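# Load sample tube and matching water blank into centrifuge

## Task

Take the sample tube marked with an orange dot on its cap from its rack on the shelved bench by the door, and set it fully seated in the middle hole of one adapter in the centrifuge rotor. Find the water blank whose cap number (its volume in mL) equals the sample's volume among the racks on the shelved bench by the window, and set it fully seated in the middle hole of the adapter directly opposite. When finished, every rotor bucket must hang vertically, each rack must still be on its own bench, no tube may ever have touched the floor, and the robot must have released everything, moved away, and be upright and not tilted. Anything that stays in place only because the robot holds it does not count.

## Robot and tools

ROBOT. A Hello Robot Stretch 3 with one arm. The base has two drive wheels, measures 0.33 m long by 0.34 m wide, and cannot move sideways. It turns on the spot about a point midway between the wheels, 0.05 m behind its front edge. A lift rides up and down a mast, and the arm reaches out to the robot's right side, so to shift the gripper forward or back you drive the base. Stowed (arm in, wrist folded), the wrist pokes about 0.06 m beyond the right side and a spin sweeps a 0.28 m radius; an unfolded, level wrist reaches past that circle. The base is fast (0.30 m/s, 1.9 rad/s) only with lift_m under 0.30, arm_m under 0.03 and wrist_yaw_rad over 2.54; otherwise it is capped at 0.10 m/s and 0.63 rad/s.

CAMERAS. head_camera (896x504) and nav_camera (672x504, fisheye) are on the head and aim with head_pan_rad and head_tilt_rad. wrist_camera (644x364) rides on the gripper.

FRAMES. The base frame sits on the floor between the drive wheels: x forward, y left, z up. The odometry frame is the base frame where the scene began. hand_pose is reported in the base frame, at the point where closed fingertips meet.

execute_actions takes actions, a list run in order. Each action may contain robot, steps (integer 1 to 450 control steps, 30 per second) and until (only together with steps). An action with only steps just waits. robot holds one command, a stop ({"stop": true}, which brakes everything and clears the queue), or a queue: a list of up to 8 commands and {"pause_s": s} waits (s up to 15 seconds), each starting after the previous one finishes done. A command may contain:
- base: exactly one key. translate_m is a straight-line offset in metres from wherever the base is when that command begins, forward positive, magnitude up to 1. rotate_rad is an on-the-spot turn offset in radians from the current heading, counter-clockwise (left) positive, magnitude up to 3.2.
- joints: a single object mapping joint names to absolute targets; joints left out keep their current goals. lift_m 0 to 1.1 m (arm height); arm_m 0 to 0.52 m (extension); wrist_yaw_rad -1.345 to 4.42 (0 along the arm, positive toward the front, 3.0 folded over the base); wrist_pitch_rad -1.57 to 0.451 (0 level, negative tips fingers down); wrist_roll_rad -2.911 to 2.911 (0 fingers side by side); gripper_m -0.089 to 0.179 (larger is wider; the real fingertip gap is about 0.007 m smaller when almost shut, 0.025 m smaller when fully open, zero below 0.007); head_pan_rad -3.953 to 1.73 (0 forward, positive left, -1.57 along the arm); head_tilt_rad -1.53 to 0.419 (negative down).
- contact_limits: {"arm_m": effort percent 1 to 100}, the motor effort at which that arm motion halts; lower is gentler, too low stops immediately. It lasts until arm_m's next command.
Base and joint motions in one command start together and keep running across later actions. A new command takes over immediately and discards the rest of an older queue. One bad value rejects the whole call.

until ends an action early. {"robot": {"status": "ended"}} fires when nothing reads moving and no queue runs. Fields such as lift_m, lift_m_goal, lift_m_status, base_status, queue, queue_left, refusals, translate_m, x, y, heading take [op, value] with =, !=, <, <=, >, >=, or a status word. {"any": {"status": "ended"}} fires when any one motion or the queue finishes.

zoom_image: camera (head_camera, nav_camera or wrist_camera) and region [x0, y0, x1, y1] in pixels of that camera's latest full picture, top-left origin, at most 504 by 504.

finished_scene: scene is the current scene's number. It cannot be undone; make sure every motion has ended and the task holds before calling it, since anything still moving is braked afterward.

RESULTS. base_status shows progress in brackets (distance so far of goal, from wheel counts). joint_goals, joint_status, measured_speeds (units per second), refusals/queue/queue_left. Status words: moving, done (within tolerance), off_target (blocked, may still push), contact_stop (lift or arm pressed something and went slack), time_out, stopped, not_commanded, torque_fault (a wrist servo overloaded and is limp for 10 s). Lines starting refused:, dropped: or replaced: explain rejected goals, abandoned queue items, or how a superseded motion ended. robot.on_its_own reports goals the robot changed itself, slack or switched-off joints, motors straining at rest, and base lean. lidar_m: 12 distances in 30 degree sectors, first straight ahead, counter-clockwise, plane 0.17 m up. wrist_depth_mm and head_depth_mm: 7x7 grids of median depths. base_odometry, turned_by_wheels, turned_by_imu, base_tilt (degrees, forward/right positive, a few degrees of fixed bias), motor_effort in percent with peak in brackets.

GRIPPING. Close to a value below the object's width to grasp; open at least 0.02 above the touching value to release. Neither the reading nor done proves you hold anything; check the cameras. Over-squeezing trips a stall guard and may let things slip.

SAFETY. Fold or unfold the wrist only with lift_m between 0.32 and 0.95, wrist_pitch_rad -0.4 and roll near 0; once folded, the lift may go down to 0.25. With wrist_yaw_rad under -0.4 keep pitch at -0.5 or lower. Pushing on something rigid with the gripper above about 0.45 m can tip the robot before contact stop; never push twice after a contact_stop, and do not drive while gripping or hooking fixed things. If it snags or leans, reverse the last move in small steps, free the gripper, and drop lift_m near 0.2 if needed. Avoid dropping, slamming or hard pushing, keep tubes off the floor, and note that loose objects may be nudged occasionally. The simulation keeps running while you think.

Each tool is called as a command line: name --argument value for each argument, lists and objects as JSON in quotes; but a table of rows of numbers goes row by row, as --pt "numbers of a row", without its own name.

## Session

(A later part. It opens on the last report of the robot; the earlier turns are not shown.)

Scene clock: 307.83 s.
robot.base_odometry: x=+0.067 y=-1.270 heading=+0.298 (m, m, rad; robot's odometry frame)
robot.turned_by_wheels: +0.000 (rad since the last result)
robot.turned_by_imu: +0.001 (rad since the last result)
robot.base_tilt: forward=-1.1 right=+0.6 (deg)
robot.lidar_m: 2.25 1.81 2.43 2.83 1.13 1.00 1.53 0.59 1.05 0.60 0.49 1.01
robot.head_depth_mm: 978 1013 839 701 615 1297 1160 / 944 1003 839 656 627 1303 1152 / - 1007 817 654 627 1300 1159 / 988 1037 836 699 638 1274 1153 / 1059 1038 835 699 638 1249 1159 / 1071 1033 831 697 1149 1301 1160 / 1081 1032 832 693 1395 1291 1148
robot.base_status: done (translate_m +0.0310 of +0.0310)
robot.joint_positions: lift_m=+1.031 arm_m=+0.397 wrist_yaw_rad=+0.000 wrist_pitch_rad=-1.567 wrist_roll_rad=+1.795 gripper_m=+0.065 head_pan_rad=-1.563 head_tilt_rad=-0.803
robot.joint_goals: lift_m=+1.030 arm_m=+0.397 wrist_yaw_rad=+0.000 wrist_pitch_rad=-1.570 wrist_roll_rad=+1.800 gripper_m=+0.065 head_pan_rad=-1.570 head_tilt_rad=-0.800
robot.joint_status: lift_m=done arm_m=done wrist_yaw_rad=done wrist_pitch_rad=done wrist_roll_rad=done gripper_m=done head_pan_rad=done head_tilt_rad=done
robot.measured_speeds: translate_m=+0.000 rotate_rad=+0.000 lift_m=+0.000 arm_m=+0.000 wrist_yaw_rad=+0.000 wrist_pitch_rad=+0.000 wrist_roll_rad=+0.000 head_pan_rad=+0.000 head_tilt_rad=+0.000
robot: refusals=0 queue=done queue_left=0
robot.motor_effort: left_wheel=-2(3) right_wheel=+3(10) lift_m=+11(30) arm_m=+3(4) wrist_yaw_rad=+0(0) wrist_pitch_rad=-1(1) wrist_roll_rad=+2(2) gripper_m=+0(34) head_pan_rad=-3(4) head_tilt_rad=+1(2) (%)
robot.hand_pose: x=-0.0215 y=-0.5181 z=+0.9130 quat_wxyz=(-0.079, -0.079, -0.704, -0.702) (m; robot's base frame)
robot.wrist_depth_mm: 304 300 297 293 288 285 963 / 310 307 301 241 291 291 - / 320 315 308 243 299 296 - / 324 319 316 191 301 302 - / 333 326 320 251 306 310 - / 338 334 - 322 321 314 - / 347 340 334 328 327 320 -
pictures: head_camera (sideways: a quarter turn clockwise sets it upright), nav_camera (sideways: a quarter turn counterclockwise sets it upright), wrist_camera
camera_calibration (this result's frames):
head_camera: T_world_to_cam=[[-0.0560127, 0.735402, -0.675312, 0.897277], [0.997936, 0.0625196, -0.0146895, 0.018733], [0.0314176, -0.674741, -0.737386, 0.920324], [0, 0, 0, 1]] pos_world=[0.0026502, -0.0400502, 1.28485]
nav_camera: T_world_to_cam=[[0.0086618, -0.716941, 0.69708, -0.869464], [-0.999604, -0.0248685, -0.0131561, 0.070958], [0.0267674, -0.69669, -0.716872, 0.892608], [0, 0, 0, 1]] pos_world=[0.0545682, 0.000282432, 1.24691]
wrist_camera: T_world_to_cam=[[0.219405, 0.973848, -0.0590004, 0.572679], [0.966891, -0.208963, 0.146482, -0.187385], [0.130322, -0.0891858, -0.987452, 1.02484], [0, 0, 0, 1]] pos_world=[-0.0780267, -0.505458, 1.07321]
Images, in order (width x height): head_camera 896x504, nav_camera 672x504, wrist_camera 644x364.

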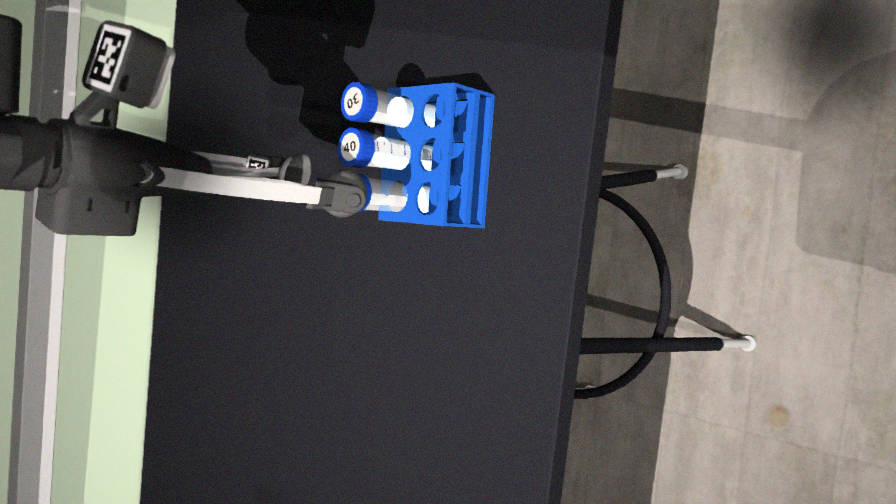

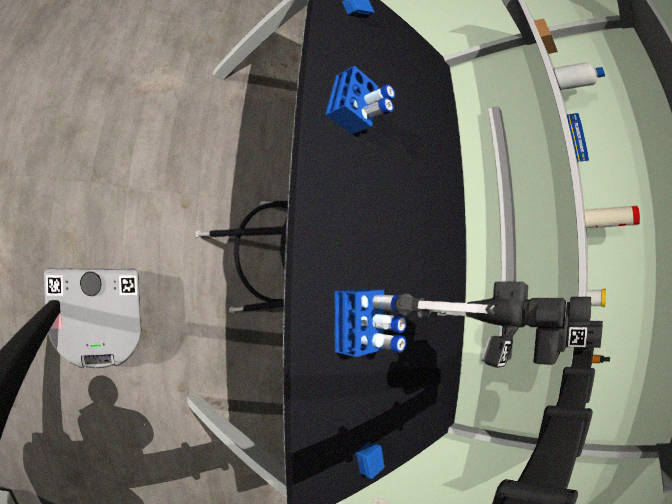

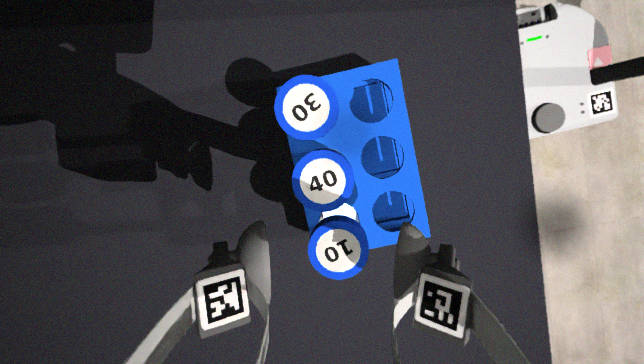

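execute_actions --actions '[{"robot":[{"base":{"translate_m":0.007}},{"joints":{"lift_m":0.992}},{"joints":{"gripper_m":0.015}},{"pause_s":0.7},{"joints":{"lift_m":1.1}},{"joints":{"arm_m":0.2,"wrist_roll_rad":1.57}}],"steps":450,"until":{"robot":{"status":"ended"}}}]'

zoom_image --camera "head_camera" --region '[440,150,600,240]'

Scene clock: 320.03 s.
robot.base_odometry: x=+0.074 y=-1.268 heading=+0.298 (m, m, rad; robot's odometry frame)
robot.turned_by_wheels: +0.000 (rad since the last result)
robot.turned_by_imu: +0.002 (rad since the last result)
robot.base_tilt: forward=-1.1 right=+0.6 (deg)
robot.lidar_m: 2.23 1.80 2.41 2.84 1.14 1.01 1.53 0.59 1.06 0.60 0.48 1.01
robot.head_depth_mm: 964 973 840 702 615 1300 1166 / - 987 838 653 627 1299 1156 / - - 836 645 612 1302 1159 / 991 1004 835 698 637 1274 1152 / 1058 1034 833 698 639 1254 1149 / 1065 1034 834 696 1129 1296 1155 / 1077 1028 831 697 1398 1292 1147
robot.base_status: done (translate_m +0.0070 of +0.0070)
robot.joint_positions: lift_m=+1.098 arm_m=+0.200 wrist_yaw_rad=+0.000 wrist_pitch_rad=-1.567 wrist_roll_rad=+1.576 gripper_m=+0.015 head_pan_rad=-1.563 head_tilt_rad=-0.803
robot.joint_goals: lift_m=+1.100 arm_m=+0.200 wrist_yaw_rad=+0.000 wrist_pitch_rad=-1.570 wrist_roll_rad=+1.570 gripper_m=+0.015 head_pan_rad=-1.570 head_tilt_rad=-0.800
robot.joint_status: lift_m=done arm_m=done wrist_yaw_rad=done wrist_pitch_rad=done wrist_roll_rad=done gripper_m=done head_pan_rad=done head_tilt_rad=done
robot.measured_speeds: translate_m=+0.000 rotate_rad=+0.000 lift_m=+0.000 arm_m=+0.000 wrist_yaw_rad=+0.000 wrist_pitch_rad=+0.000 wrist_roll_rad=+0.000 head_pan_rad=+0.000 head_tilt_rad=+0.000
robot: refusals=0 queue=done queue_left=0
robot.motor_effort: left_wheel=-1(2) right_wheel=+3(9) lift_m=+32(34) arm_m=-4(6) wrist_yaw_rad=+0(0) wrist_pitch_rad=-1(1) wrist_roll_rad=-2(2) gripper_m=-7(81) head_pan_rad=-3(3) head_tilt_rad=+1(1) (%)
robot.hand_pose: x=-0.0215 y=-0.3218 z=+0.9804 quat_wxyz=(-0.001, -0.002, -0.708, -0.706) (m; robot's base frame)
robot.wrist_depth_mm: 373 364 361 364 - - - / 378 370 365 - - - - / 387 322 374 - - - - / 393 326 380 - - - - / 403 398 390 159 - - - / 410 405 399 156 - - - / 422 411 408 - - - -
pictures: head_camera (sideways: a quarter turn clockwise sets it upright), nav_camera (sideways: a quarter turn counterclockwise sets it upright), wrist_camera
camera_calibration (this result's frames):
head_camera: T_world_to_cam=[[-0.0560126, 0.735389, -0.675326, 0.897296], [0.997936, 0.0625193, -0.0146906, 0.0187344], [0.0314177, -0.674755, -0.737373, 0.920307], [0, 0, 0, 1]] pos_world=[0.0026502, -0.0400505, 1.28485]
nav_camera: T_world_to_cam=[[0.0086617, -0.716927, 0.697094, -0.869482], [-0.999604, -0.0248687, -0.0131557, 0.0709576], [0.0267676, -0.696704, -0.716859, 0.892591], [0, 0, 0, 1]] pos_world=[0.0545682, 0.000281367, 1.24691]
wrist_camera: T_world_to_cam=[[0.00242665, 0.998262, -0.0588901, 0.388568], [0.989278, 0.00620289, 0.145911, -0.0859274], [0.146023, -0.0586128, -0.987543, 1.11922], [0, 0, 0, 1]] pos_world=[-0.0793682, -0.321759, 1.1407]
Images, in order (width x height): head_camera 896x504, nav_camera 672x504, wrist_camera 644x364.

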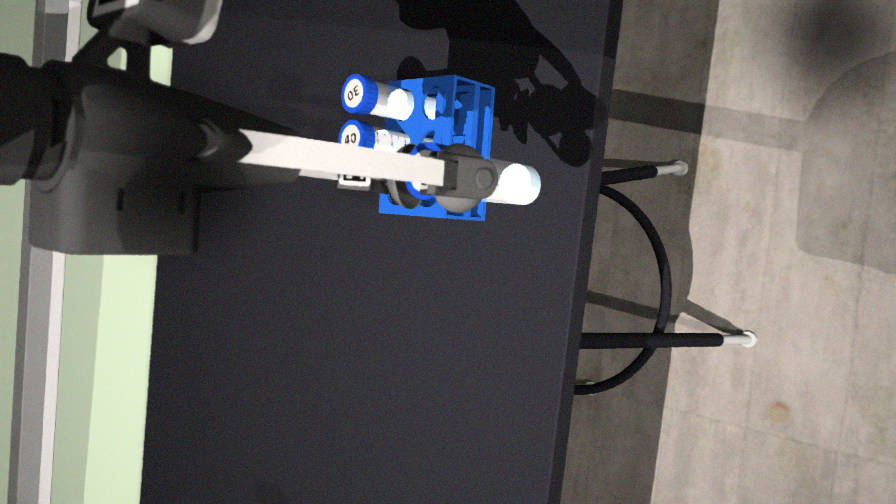

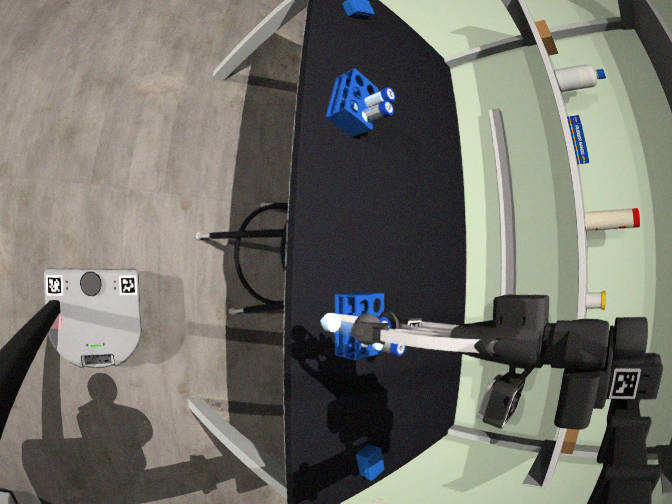

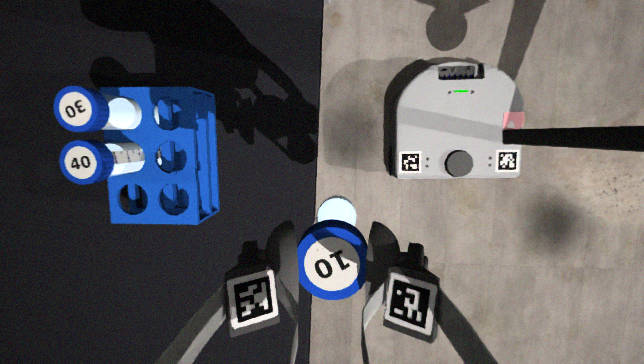

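Region (440, 150, 600, 240) of head_camera's 896x504 image, scaled by 3.150, with more detail than that image has; it fills the top 284 rows of this view, and the rest is white.

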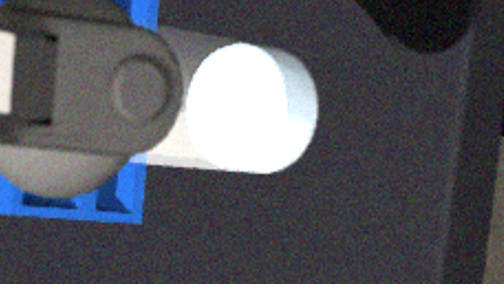

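execute_actions --actions '[{"robot":[{"joints":{"arm_m":0.0},"base":{"translate_m":-0.54}},{"base":{"rotate_rad":-1.559}},{"base":{"translate_m":-0.4}}],"steps":450,"until":{"robot":{"status":"ended"}}},{"steps":300,"until":{"robot":{"status":"ended"}}}]'

Scene clock: 338.90 s.
robot.base_odometry: x=-0.564 y=-1.046 heading=-1.260 (m, m, rad; robot's odometry frame)
robot.turned_by_wheels: -1.559 (rad since the last result)
robot.turned_by_imu: -1.566 (rad since the last result)
robot.base_tilt: forward=-1.1 right=+0.7 (deg)
robot.lidar_m: 0.75 1.09 1.68 2.24 2.31 3.05 0.88 0.36 0.33 0.86 1.02 1.45
robot.head_depth_mm: - - - - - 730 806 / - - - - - - 976 / 851 992 1163 - - - - / 873 1002 1174 - - 1282 1157 / 877 1020 1197 1412 1449 1292 1151 / 893 1031 1220 1488 1479 1292 1158 / 903 1040 1233 1517 1476 1297 1145
robot.base_status: done (translate_m -0.4000 of -0.4000)
robot.joint_positions: lift_m=+1.098 arm_m=+0.000 wrist_yaw_rad=+0.000 wrist_pitch_rad=-1.567 wrist_roll_rad=+1.575 gripper_m=+0.015 head_pan_rad=-1.563 head_tilt_rad=-0.803
robot.joint_goals: lift_m=+1.100 arm_m=+0.000 wrist_yaw_rad=+0.000 wrist_pitch_rad=-1.570 wrist_roll_rad=+1.570 gripper_m=+0.015 head_pan_rad=-1.570 head_tilt_rad=-0.800
robot.joint_status: lift_m=done arm_m=done wrist_yaw_rad=done wrist_pitch_rad=done wrist_roll_rad=done gripper_m=done head_pan_rad=done head_tilt_rad=done
robot.measured_speeds: translate_m=+0.000 rotate_rad=+0.000 lift_m=+0.000 arm_m=+0.000 wrist_yaw_rad=+0.000 wrist_pitch_rad=+0.000 wrist_roll_rad=+0.000 head_pan_rad=+0.000 head_tilt_rad=+0.000
robot: refusals=0 queue=done queue_left=0
robot.motor_effort: left_wheel=+3(6) right_wheel=-2(6) lift_m=+32(32) arm_m=-4(5) wrist_yaw_rad=+0(0) wrist_pitch_rad=-1(1) wrist_roll_rad=-2(2) gripper_m=-7(7) head_pan_rad=-5(3) head_tilt_rad=+1(2) (%)
robot.hand_pose: x=-0.0215 y=-0.1218 z=+0.9804 quat_wxyz=(-0.001, -0.002, -0.708, -0.706) (m; robot's base frame)
robot.wrist_depth_mm: 579 576 567 - - - - / 805 734 699 - - - - / - - - - - - - / - - - - - - - / - - - 159 - - - / - - - 157 - - - / - - - - - - -
pictures: head_camera (sideways: a quarter turn clockwise sets it upright), nav_camera (sideways: a quarter turn counterclockwise sets it upright), wrist_camera
camera_calibration (this result's frames):
head_camera: T_world_to_cam=[[-0.0560125, 0.735382, -0.675334, 0.897305], [0.997936, 0.0625191, -0.0146911, 0.0187351], [0.0314176, -0.674762, -0.737366, 0.920299], [0, 0, 0, 1]] pos_world=[0.0026502, -0.0400507, 1.28485]
nav_camera: T_world_to_cam=[[0.00866156, -0.71692, 0.697101, -0.869491], [-0.999604, -0.0248687, -0.0131556, 0.0709573], [0.0267675, -0.696711, -0.716852, 0.892582], [0, 0, 0, 1]] pos_world=[0.0545682, 0.000280814, 1.24691]
wrist_camera: T_world_to_cam=[[0.00212602, 0.998262, -0.05889, 0.188946], [0.989276, 0.00650076, 0.145911, -0.0871302], [0.14604, -0.0585687, -0.987543, 1.13094], [0, 0, 0, 1]] pos_world=[-0.0793686, -0.121813, 1.1407]
Images, in order (width x height): head_camera 896x504, nav_camera 672x504, wrist_camera 644x364.

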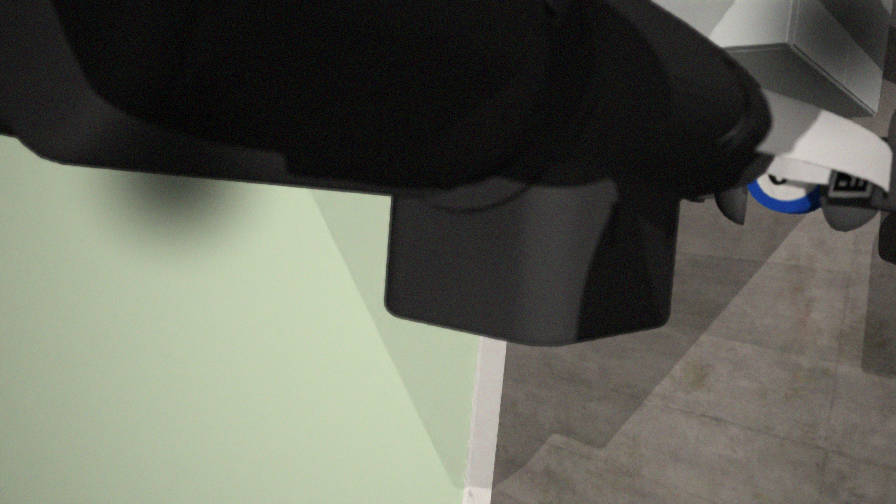

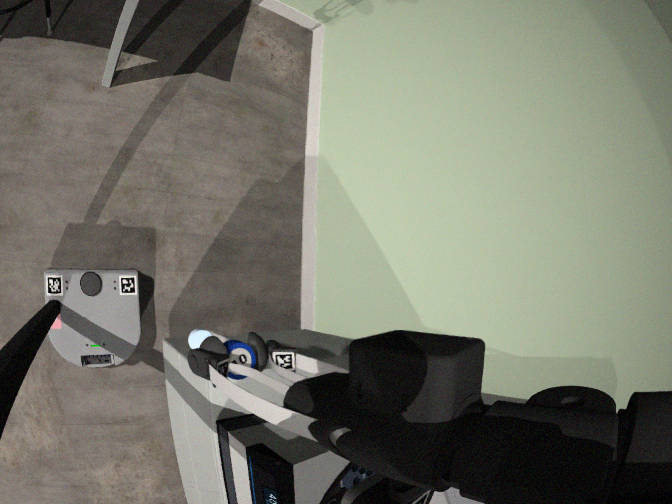

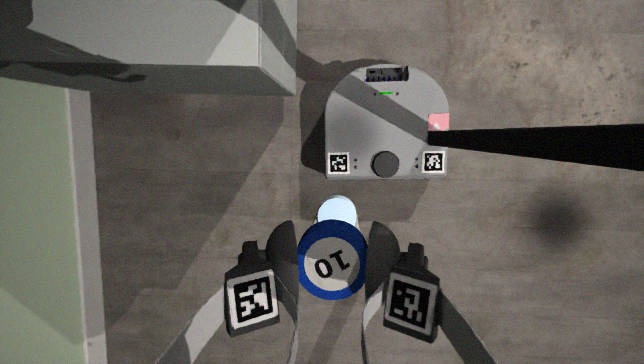

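execute_actions --actions '[{"robot":[{"base":{"translate_m":-0.42}},{"joints":{"arm_m":0.43}}],"steps":450,"until":{"robot":{"status":"ended"}}}]'

Scene clock: 350.40 s.
robot.base_odometry: x=-0.693 y=-0.646 heading=-1.260 (m, m, rad; robot's odometry frame)
robot.turned_by_wheels: +0.000 (rad since the last result)
robot.turned_by_imu: +0.002 (rad since the last result)
robot.base_tilt: forward=-1.1 right=+0.7 (deg)
robot.lidar_m: 1.18 1.49 1.94 2.23 2.34 2.72 2.06 0.33 0.25 0.25 0.26 1.42
robot.head_depth_mm: 722 822 832 707 601 548 733 / 731 834 831 714 545 556 765 / 752 830 817 704 550 566 803 / 753 850 781 663 548 577 848 / 867 991 1121 687 547 587 898 / 875 1006 1192 1427 860 739 1020 / 883 1021 1212 1489 1468 1293 1154
robot.base_status: done (translate_m -0.4200 of -0.4200)
robot.joint_positions: lift_m=+1.098 arm_m=+0.430 wrist_yaw_rad=+0.000 wrist_pitch_rad=-1.567 wrist_roll_rad=+1.575 gripper_m=+0.015 head_pan_rad=-1.563 head_tilt_rad=-0.803
robot.joint_goals: lift_m=+1.100 arm_m=+0.430 wrist_yaw_rad=+0.000 wrist_pitch_rad=-1.570 wrist_roll_rad=+1.570 gripper_m=+0.015 head_pan_rad=-1.570 head_tilt_rad=-0.800
robot.joint_status: lift_m=done arm_m=done wrist_yaw_rad=done wrist_pitch_rad=done wrist_roll_rad=done gripper_m=done head_pan_rad=done head_tilt_rad=done
robot.measured_speeds: translate_m=+0.000 rotate_rad=+0.000 lift_m=+0.000 arm_m=+0.000 wrist_yaw_rad=+0.000 wrist_pitch_rad=+0.000 wrist_roll_rad=+0.000 head_pan_rad=+0.000 head_tilt_rad=+0.000
robot: refusals=0 queue=done queue_left=0
robot.motor_effort: left_wheel=+3(3) right_wheel=-2(7) lift_m=+32(32) arm_m=+4(5) wrist_yaw_rad=+0(0) wrist_pitch_rad=-1(1) wrist_roll_rad=-2(2) gripper_m=-7(7) head_pan_rad=-4(3) head_tilt_rad=+1(1) (%)
robot.hand_pose: x=-0.0215 y=-0.5511 z=+0.9804 quat_wxyz=(-0.001, -0.002, -0.708, -0.706) (m; robot's base frame)
robot.wrist_depth_mm: 326 358 371 352 363 352 300 / 328 362 363 376 376 375 306 / 338 348 392 385 382 380 315 / 345 346 402 396 415 359 320 / 346 350 356 158 384 331 325 / 340 358 354 157 - 340 337 / 468 711 - - - - -
pictures: head_camera (sideways: a quarter turn clockwise sets it upright), nav_camera (sideways: a quarter turn counterclockwise sets it upright), wrist_camera
camera_calibration (this result's frames):
head_camera: T_world_to_cam=[[-0.0559988, 0.735383, -0.675334, 0.897305], [0.997937, 0.0625005, -0.0146911, 0.0187351], [0.0314051, -0.674763, -0.737366, 0.920299], [0, 0, 0, 1]] pos_world=[0.00264945, -0.0400507, 1.28485]
nav_camera: T_world_to_cam=[[0.00864823, -0.71692, 0.697101, -0.869491], [-0.999605, -0.0248501, -0.0131556, 0.0709573], [0.0267546, -0.696712, -0.716852, 0.892582], [0, 0, 0, 1]] pos_world=[0.0545682, 0.000279906, 1.24691]
wrist_camera: T_world_to_cam=[[0.00221832, 0.998261, -0.0589061, 0.617499], [0.989277, 0.00641164, 0.145911, -0.0843907], [0.146035, -0.0585981, -0.987542, 1.10578], [0, 0, 0, 1]] pos_world=[-0.0793664, -0.551087, 1.14069]
Images, in order (width x height): head_camera 896x504, nav_camera 672x504, wrist_camera 644x364.

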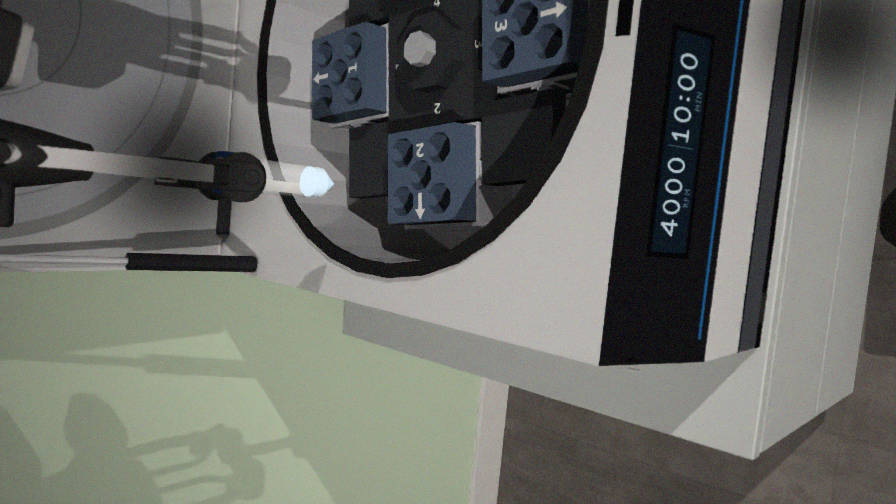

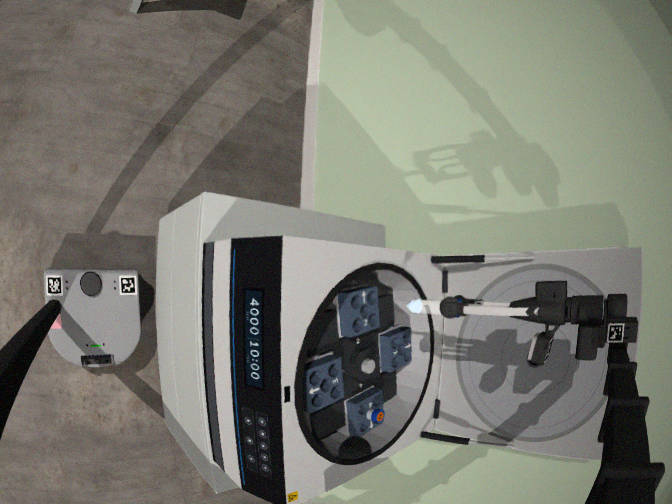

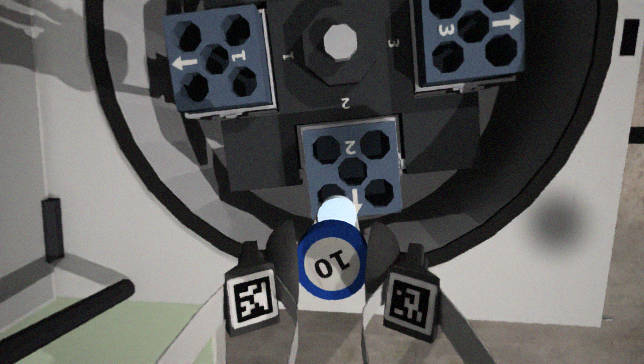

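execute_actions --actions '[{"robot":[{"base":{"translate_m":-0.025},"joints":{"arm_m":0.416}},{"joints":{"lift_m":1.0}}],"steps":450,"until":{"robot":{"status":"ended"}}}]'

Scene clock: 357.27 s.
robot.base_odometry: x=-0.700 y=-0.622 heading=-1.260 (m, m, rad; robot's odometry frame)
robot.turned_by_wheels: +0.000 (rad since the last result)
robot.turned_by_imu: +0.001 (rad since the last result)
robot.base_tilt: forward=-1.2 right=+0.9 (deg)
robot.lidar_m: 1.20 1.49 1.95 2.23 2.35 2.71 2.04 0.33 0.25 0.24 0.26 1.42
robot.head_depth_mm: 726 833 836 710 602 546 727 / 734 851 825 705 545 555 762 / - 861 826 695 549 565 797 / 726 834 808 718 548 574 844 / 864 992 1089 636 547 585 888 / 871 1007 1197 1362 809 713 943 / 886 1019 1209 1480 1471 1227 1138
robot.base_status: done (translate_m -0.0250 of -0.0250)
robot.joint_positions: lift_m=+1.001 arm_m=+0.416 wrist_yaw_rad=+0.000 wrist_pitch_rad=-1.567 wrist_roll_rad=+1.575 gripper_m=+0.015 head_pan_rad=-1.563 head_tilt_rad=-0.803
robot.joint_goals: lift_m=+1.000 arm_m=+0.416 wrist_yaw_rad=+0.000 wrist_pitch_rad=-1.570 wrist_roll_rad=+1.570 gripper_m=+0.015 head_pan_rad=-1.570 head_tilt_rad=-0.800
robot.joint_status: lift_m=done arm_m=done wrist_yaw_rad=done wrist_pitch_rad=done wrist_roll_rad=done gripper_m=done head_pan_rad=done head_tilt_rad=done
robot.measured_speeds: translate_m=+0.000 rotate_rad=+0.000 lift_m=+0.000 arm_m=+0.000 wrist_yaw_rad=+0.000 wrist_pitch_rad=+0.000 wrist_roll_rad=+0.000 head_pan_rad=+0.000 head_tilt_rad=+0.000
robot: refusals=0 queue=done queue_left=0
robot.motor_effort: left_wheel=+2(3) right_wheel=-2(7) lift_m=+11(31) arm_m=-6(5) wrist_yaw_rad=+0(0) wrist_pitch_rad=-1(1) wrist_roll_rad=-2(2) gripper_m=-7(7) head_pan_rad=-3(2) head_tilt_rad=+1(1) (%)
robot.hand_pose: x=-0.0215 y=-0.5378 z=+0.8829 quat_wxyz=(-0.001, -0.002, -0.708, -0.706) (m; robot's base frame)
robot.wrist_depth_mm: 285 265 281 262 276 251 255 / 288 269 290 266 282 265 264 / 278 302 296 291 287 288 269 / 262 331 302 272 292 292 248 / 251 302 309 159 358 307 229 / 256 257 308 156 - 252 235 / 262 258 252 269 246 241 240
pictures: head_camera (sideways: a quarter turn clockwise sets it upright), nav_camera (sideways: a quarter turn counterclockwise sets it upright), wrist_camera
camera_calibration (this result's frames):
head_camera: T_world_to_cam=[[-0.0559988, 0.735383, -0.675334, 0.897305], [0.997937, 0.0625005, -0.0146911, 0.0187351], [0.0314051, -0.674763, -0.737366, 0.920299], [0, 0, 0, 1]] pos_world=[0.00264945, -0.0400507, 1.28485]
nav_camera: T_world_to_cam=[[0.00864823, -0.71692, 0.697101, -0.869491], [-0.999605, -0.0248501, -0.0131556, 0.0709573], [0.0267546, -0.696712, -0.716852, 0.892582], [0, 0, 0, 1]] pos_world=[0.0545682, 0.000279913, 1.24691]
wrist_camera: T_world_to_cam=[[0.00221815, 0.998261, -0.0589062, 0.598457], [0.989277, 0.00641183, 0.145911, -0.070256], [0.146035, -0.0585982, -0.987542, 1.01032], [0, 0, 0, 1]] pos_world=[-0.0793664, -0.537763, 1.04324]
Images, in order (width x height): head_camera 896x504, nav_camera 672x504, wrist_camera 644x364.

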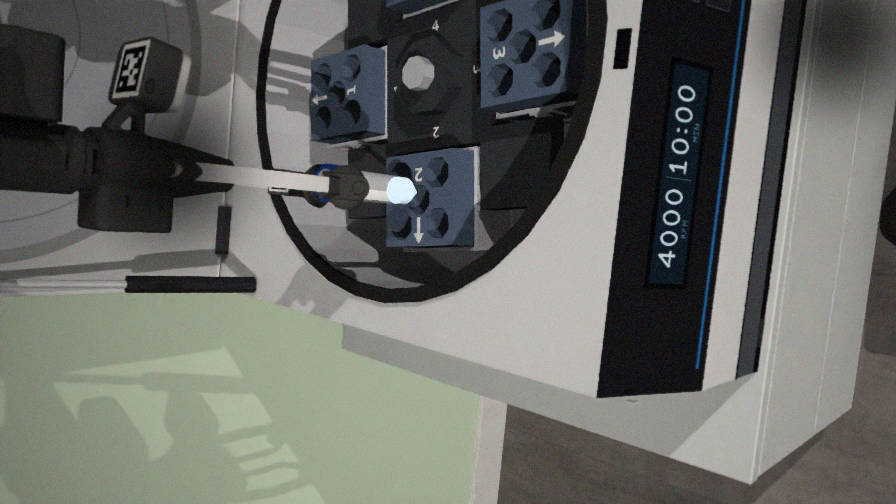

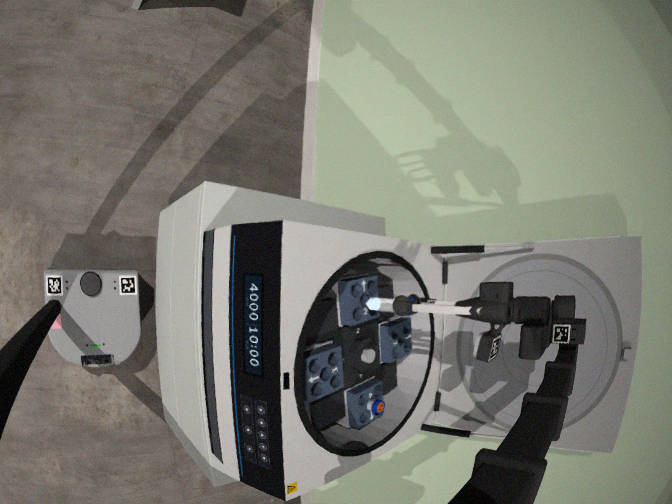

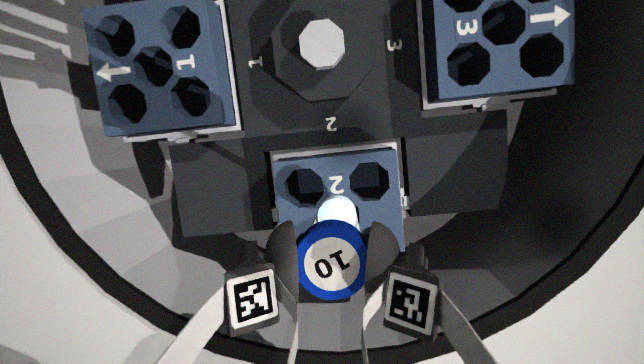

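execute_actions --actions '[{"robot":[{"base":{"translate_m":0.007}},{"joints":{"lift_m":0.96}}],"steps":450,"until":{"robot":{"status":"ended"}}}]'

zoom_image --camera "head_camera" --region '[300,130,500,260]'

Scene clock: 364.17 s.
robot.base_odometry: x=-0.698 y=-0.629 heading=-1.260 (m, m, rad; robot's odometry frame)
robot.turned_by_wheels: +0.000 (rad since the last result)
robot.turned_by_imu: +0.001 (rad since the last result)
robot.base_tilt: forward=-1.2 right=+0.5 (deg)
robot.lidar_m: 1.19 1.48 1.94 2.22 2.34 2.71 2.05 0.33 0.25 0.25 0.26 1.42
robot.head_depth_mm: 725 816 832 706 606 545 726 / - 853 829 713 547 554 763 / 719 - 829 701 549 566 803 / 735 837 805 702 549 575 842 / 864 996 1099 639 548 585 891 / 875 1005 1184 1377 826 714 943 / 883 1022 1203 1488 1472 1242 1131
robot.base_status: done (translate_m +0.0070 of +0.0070)
robot.joint_positions: lift_m=+0.961 arm_m=+0.416 wrist_yaw_rad=+0.000 wrist_pitch_rad=-1.567 wrist_roll_rad=+1.575 gripper_m=+0.015 head_pan_rad=-1.563 head_tilt_rad=-0.803
robot.joint_goals: lift_m=+0.960 arm_m=+0.416 wrist_yaw_rad=+0.000 wrist_pitch_rad=-1.570 wrist_roll_rad=+1.570 gripper_m=+0.015 head_pan_rad=-1.570 head_tilt_rad=-0.800
robot.joint_status: lift_m=done arm_m=done wrist_yaw_rad=done wrist_pitch_rad=done wrist_roll_rad=done gripper_m=done head_pan_rad=done head_tilt_rad=done
robot.measured_speeds: translate_m=+0.000 rotate_rad=+0.000 lift_m=+0.000 arm_m=+0.000 wrist_yaw_rad=+0.000 wrist_pitch_rad=+0.000 wrist_roll_rad=+0.000 head_pan_rad=+0.000 head_tilt_rad=+0.000
robot: refusals=0 queue=done queue_left=0
robot.motor_effort: left_wheel=+2(5) right_wheel=-2(6) lift_m=+11(7) arm_m=-4(5) wrist_yaw_rad=+0(0) wrist_pitch_rad=-1(1) wrist_roll_rad=-2(2) gripper_m=-7(7) head_pan_rad=-4(4) head_tilt_rad=+1(1) (%)
robot.hand_pose: x=-0.0215 y=-0.5378 z=+0.8429 quat_wxyz=(-0.001, -0.002, -0.708, -0.706) (m; robot's base frame)
robot.wrist_depth_mm: 231 225 243 222 237 213 227 / 243 231 250 230 244 242 247 / 268 261 257 252 248 245 265 / 256 296 261 235 253 250 244 / 232 277 267 158 340 287 218 / 211 248 299 157 - 244 195 / 218 217 235 255 229 202 198
pictures: head_camera (sideways: a quarter turn clockwise sets it upright), nav_camera (sideways: a quarter turn counterclockwise sets it upright), wrist_camera
camera_calibration (this result's frames):
head_camera: T_world_to_cam=[[-0.0559988, 0.735383, -0.675334, 0.897305], [0.997937, 0.0625005, -0.0146911, 0.0187351], [0.0314051, -0.674763, -0.737366, 0.920299], [0, 0, 0, 1]] pos_world=[0.00264945, -0.0400507, 1.28485]
nav_camera: T_world_to_cam=[[0.00864823, -0.71692, 0.697101, -0.869491], [-0.999605, -0.0248501, -0.0131556, 0.0709573], [0.0267546, -0.696712, -0.716852, 0.892582], [0, 0, 0, 1]] pos_world=[0.0545682, 0.000279906, 1.24691]
wrist_camera: T_world_to_cam=[[0.00221619, 0.998261, -0.0589062, 0.5961], [0.989277, 0.00641376, 0.145911, -0.064418], [0.146035, -0.0585979, -0.987542, 0.970815], [0, 0, 0, 1]] pos_world=[-0.0793665, -0.537763, 1.00323]
Images, in order (width x height): head_camera 896x504, nav_camera 672x504, wrist_camera 644x364.

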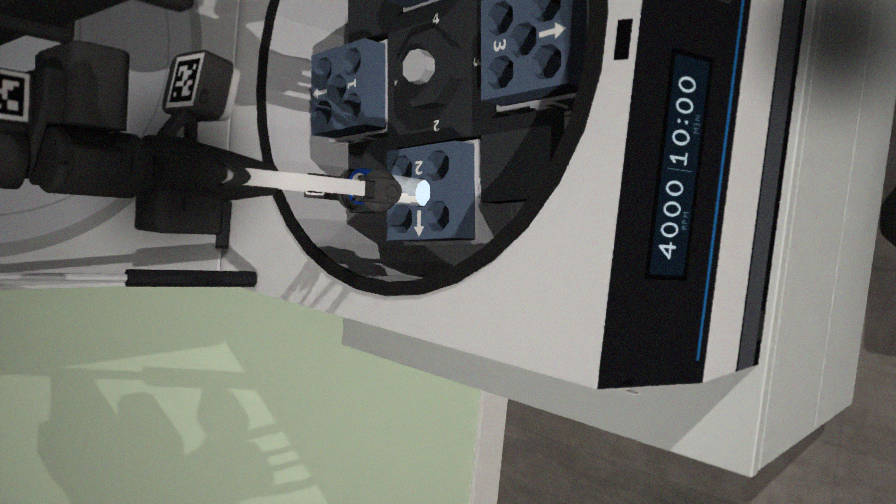

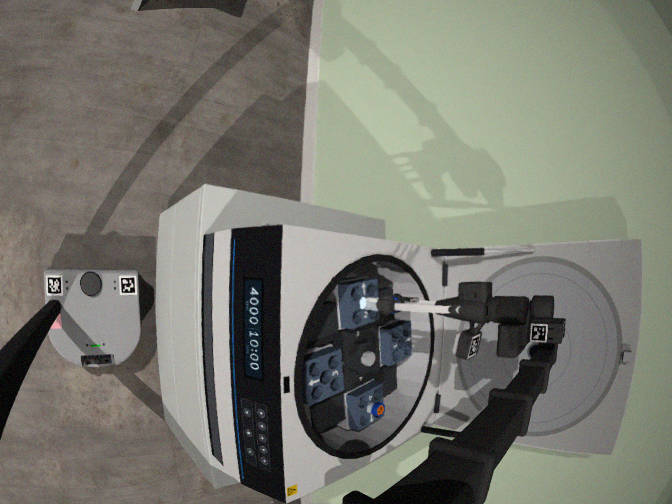

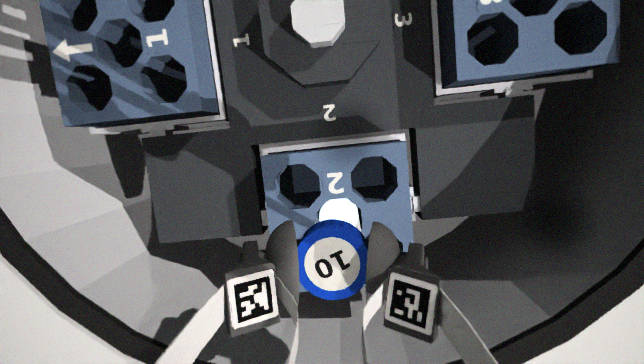

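Region (300, 130, 500, 260) of head_camera's 896x504 image, scaled by 2.520, with more detail than that image has; it fills the top 328 rows of this view, and the rest is white.

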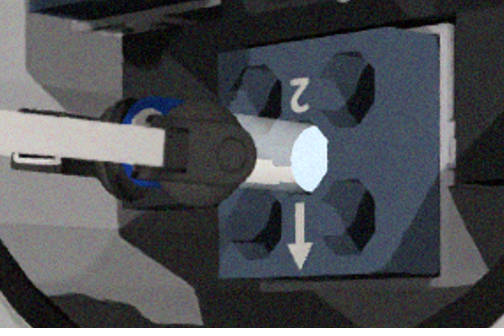

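It is in the hole.

execute_actions --actions '[{"robot":[{"joints":{"lift_m":0.912}},{"joints":{"gripper_m":0.06}},{"pause_s":0.5},{"joints":{"lift_m":0.97}},{"joints":{"gripper_m":0.0}},{"joints":{"lift_m":0.92}}],"steps":450,"until":{"robot":{"status":"ended"}}},{"robot":[{"joints":{"lift_m":1.08}},{"joints":{"arm_m":0.0}}],"steps":450,"until":{"robot":{"status":"ended"}}}]'

Scene clock: 378.83 s.
robot.base_odometry: x=-0.698 y=-0.629 heading=-1.261 (m, m, rad; robot's odometry frame)
robot.turned_by_wheels: +0.000 (rad since the last result)
robot.turned_by_imu: +0.006 (rad since the last result)
robot.base_tilt: forward=-1.3 right=+0.6 (deg)
robot.lidar_m: 1.19 1.49 1.94 2.22 2.35 2.70 2.05 0.33 0.25 0.25 0.26 1.42
robot.head_depth_mm: - - - - - 563 724 / - - - - - - 816 / 735 829 824 - - - - / 739 837 803 750 - 624 858 / 865 996 1114 652 547 613 895 / 876 1011 1204 1381 828 714 945 / 884 1023 1210 1481 1471 1253 1131
robot.base_status: done (translate_m +0.0070 of +0.0070)
robot.joint_positions: lift_m=+1.079 arm_m=+0.000 wrist_yaw_rad=+0.000 wrist_pitch_rad=-1.569 wrist_roll_rad=+1.575 gripper_m=+0.000 head_pan_rad=-1.563 head_tilt_rad=-0.803
robot.joint_goals: lift_m=+1.080 arm_m=+0.000 wrist_yaw_rad=+0.000 wrist_pitch_rad=-1.570 wrist_roll_rad=+1.570 gripper_m=+0.000 head_pan_rad=-1.570 head_tilt_rad=-0.800
robot.joint_status: lift_m=done arm_m=done wrist_yaw_rad=done wrist_pitch_rad=done wrist_roll_rad=done gripper_m=done head_pan_rad=done head_tilt_rad=done
robot.measured_speeds: translate_m=+0.000 rotate_rad=+0.000 lift_m=+0.000 arm_m=+0.000 wrist_yaw_rad=+0.000 wrist_pitch_rad=+0.000 wrist_roll_rad=+0.000 head_pan_rad=+0.000 head_tilt_rad=+0.000
robot: refusals=0 queue=done queue_left=0
robot.motor_effort: left_wheel=+1(6) right_wheel=-1(17) lift_m=+32(32) arm_m=-6(4) wrist_yaw_rad=+0(1) wrist_pitch_rad=+0(4) wrist_roll_rad=-2(2) gripper_m=-2(81) head_pan_rad=-3(4) head_tilt_rad=+0(1) (%)
robot.hand_pose: x=-0.0215 y=-0.1215 z=+0.9619 quat_wxyz=(-0.001, -0.002, -0.708, -0.707) (m; robot's base frame)
robot.wrist_depth_mm: 346 306 402 - - - - / 353 314 405 - - - - / 388 320 415 - - - - / 394 326 422 - - - - / 341 334 429 - - - - / 344 341 417 - - - - / 890 350 - - - - -
pictures: head_camera (sideways: a quarter turn clockwise sets it upright), nav_camera (sideways: a quarter turn counterclockwise sets it upright), wrist_camera
replaced: robot.lift_m: its motion had ended contact_stop
camera_calibration (this result's frames):
head_camera: T_world_to_cam=[[-0.0559288, 0.735087, -0.675662, 0.897733], [0.997943, 0.062402, -0.0147157, 0.0187671], [0.0313454, -0.675095, -0.737064, 0.919907], [0, 0, 0, 1]] pos_world=[0.00264582, -0.0400579, 1.28487]
nav_camera: T_world_to_cam=[[0.00857984, -0.71661, 0.697422, -0.869908], [-0.999607, -0.0247639, -0.0131478, 0.0709473], [0.0266928, -0.697035, -0.71654, 0.892177], [0, 0, 0, 1]] pos_world=[0.0545684, 0.000250874, 1.24691]
wrist_camera: T_world_to_cam=[[0.00187168, 0.998328, -0.0577753, 0.186504], [0.989275, 0.00658984, 0.145917, -0.0844202], [0.146054, -0.0574288, -0.987608, 1.11284], [0, 0, 0, 1]] pos_world=[-0.0793688, -0.121727, 1.12214]
Images, in order (width x height): head_camera 896x504, nav_camera 672x504, wrist_camera 644x364.

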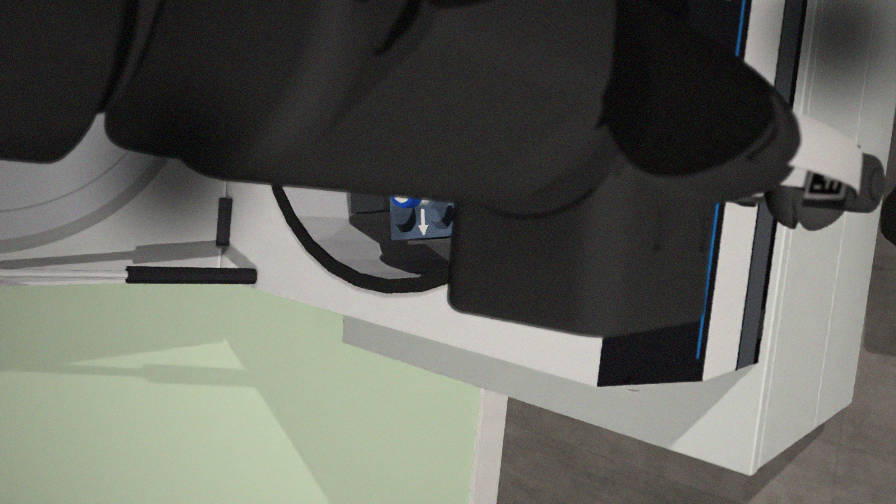

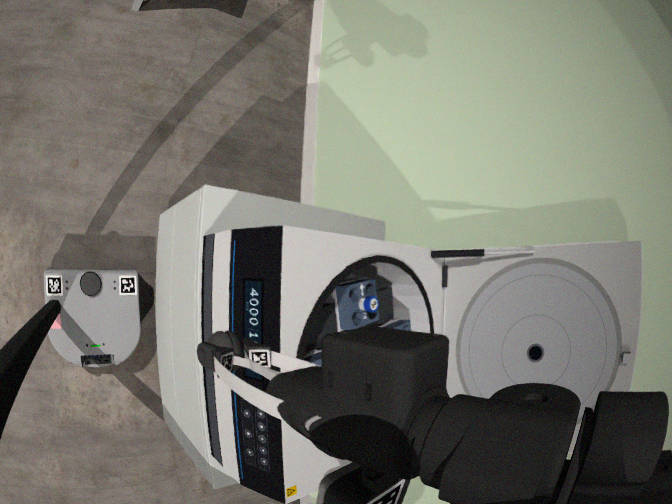

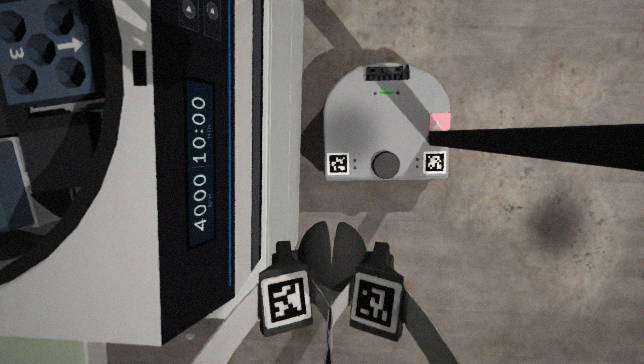

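finished_scene --scene 2

The scene is finished: the task was done.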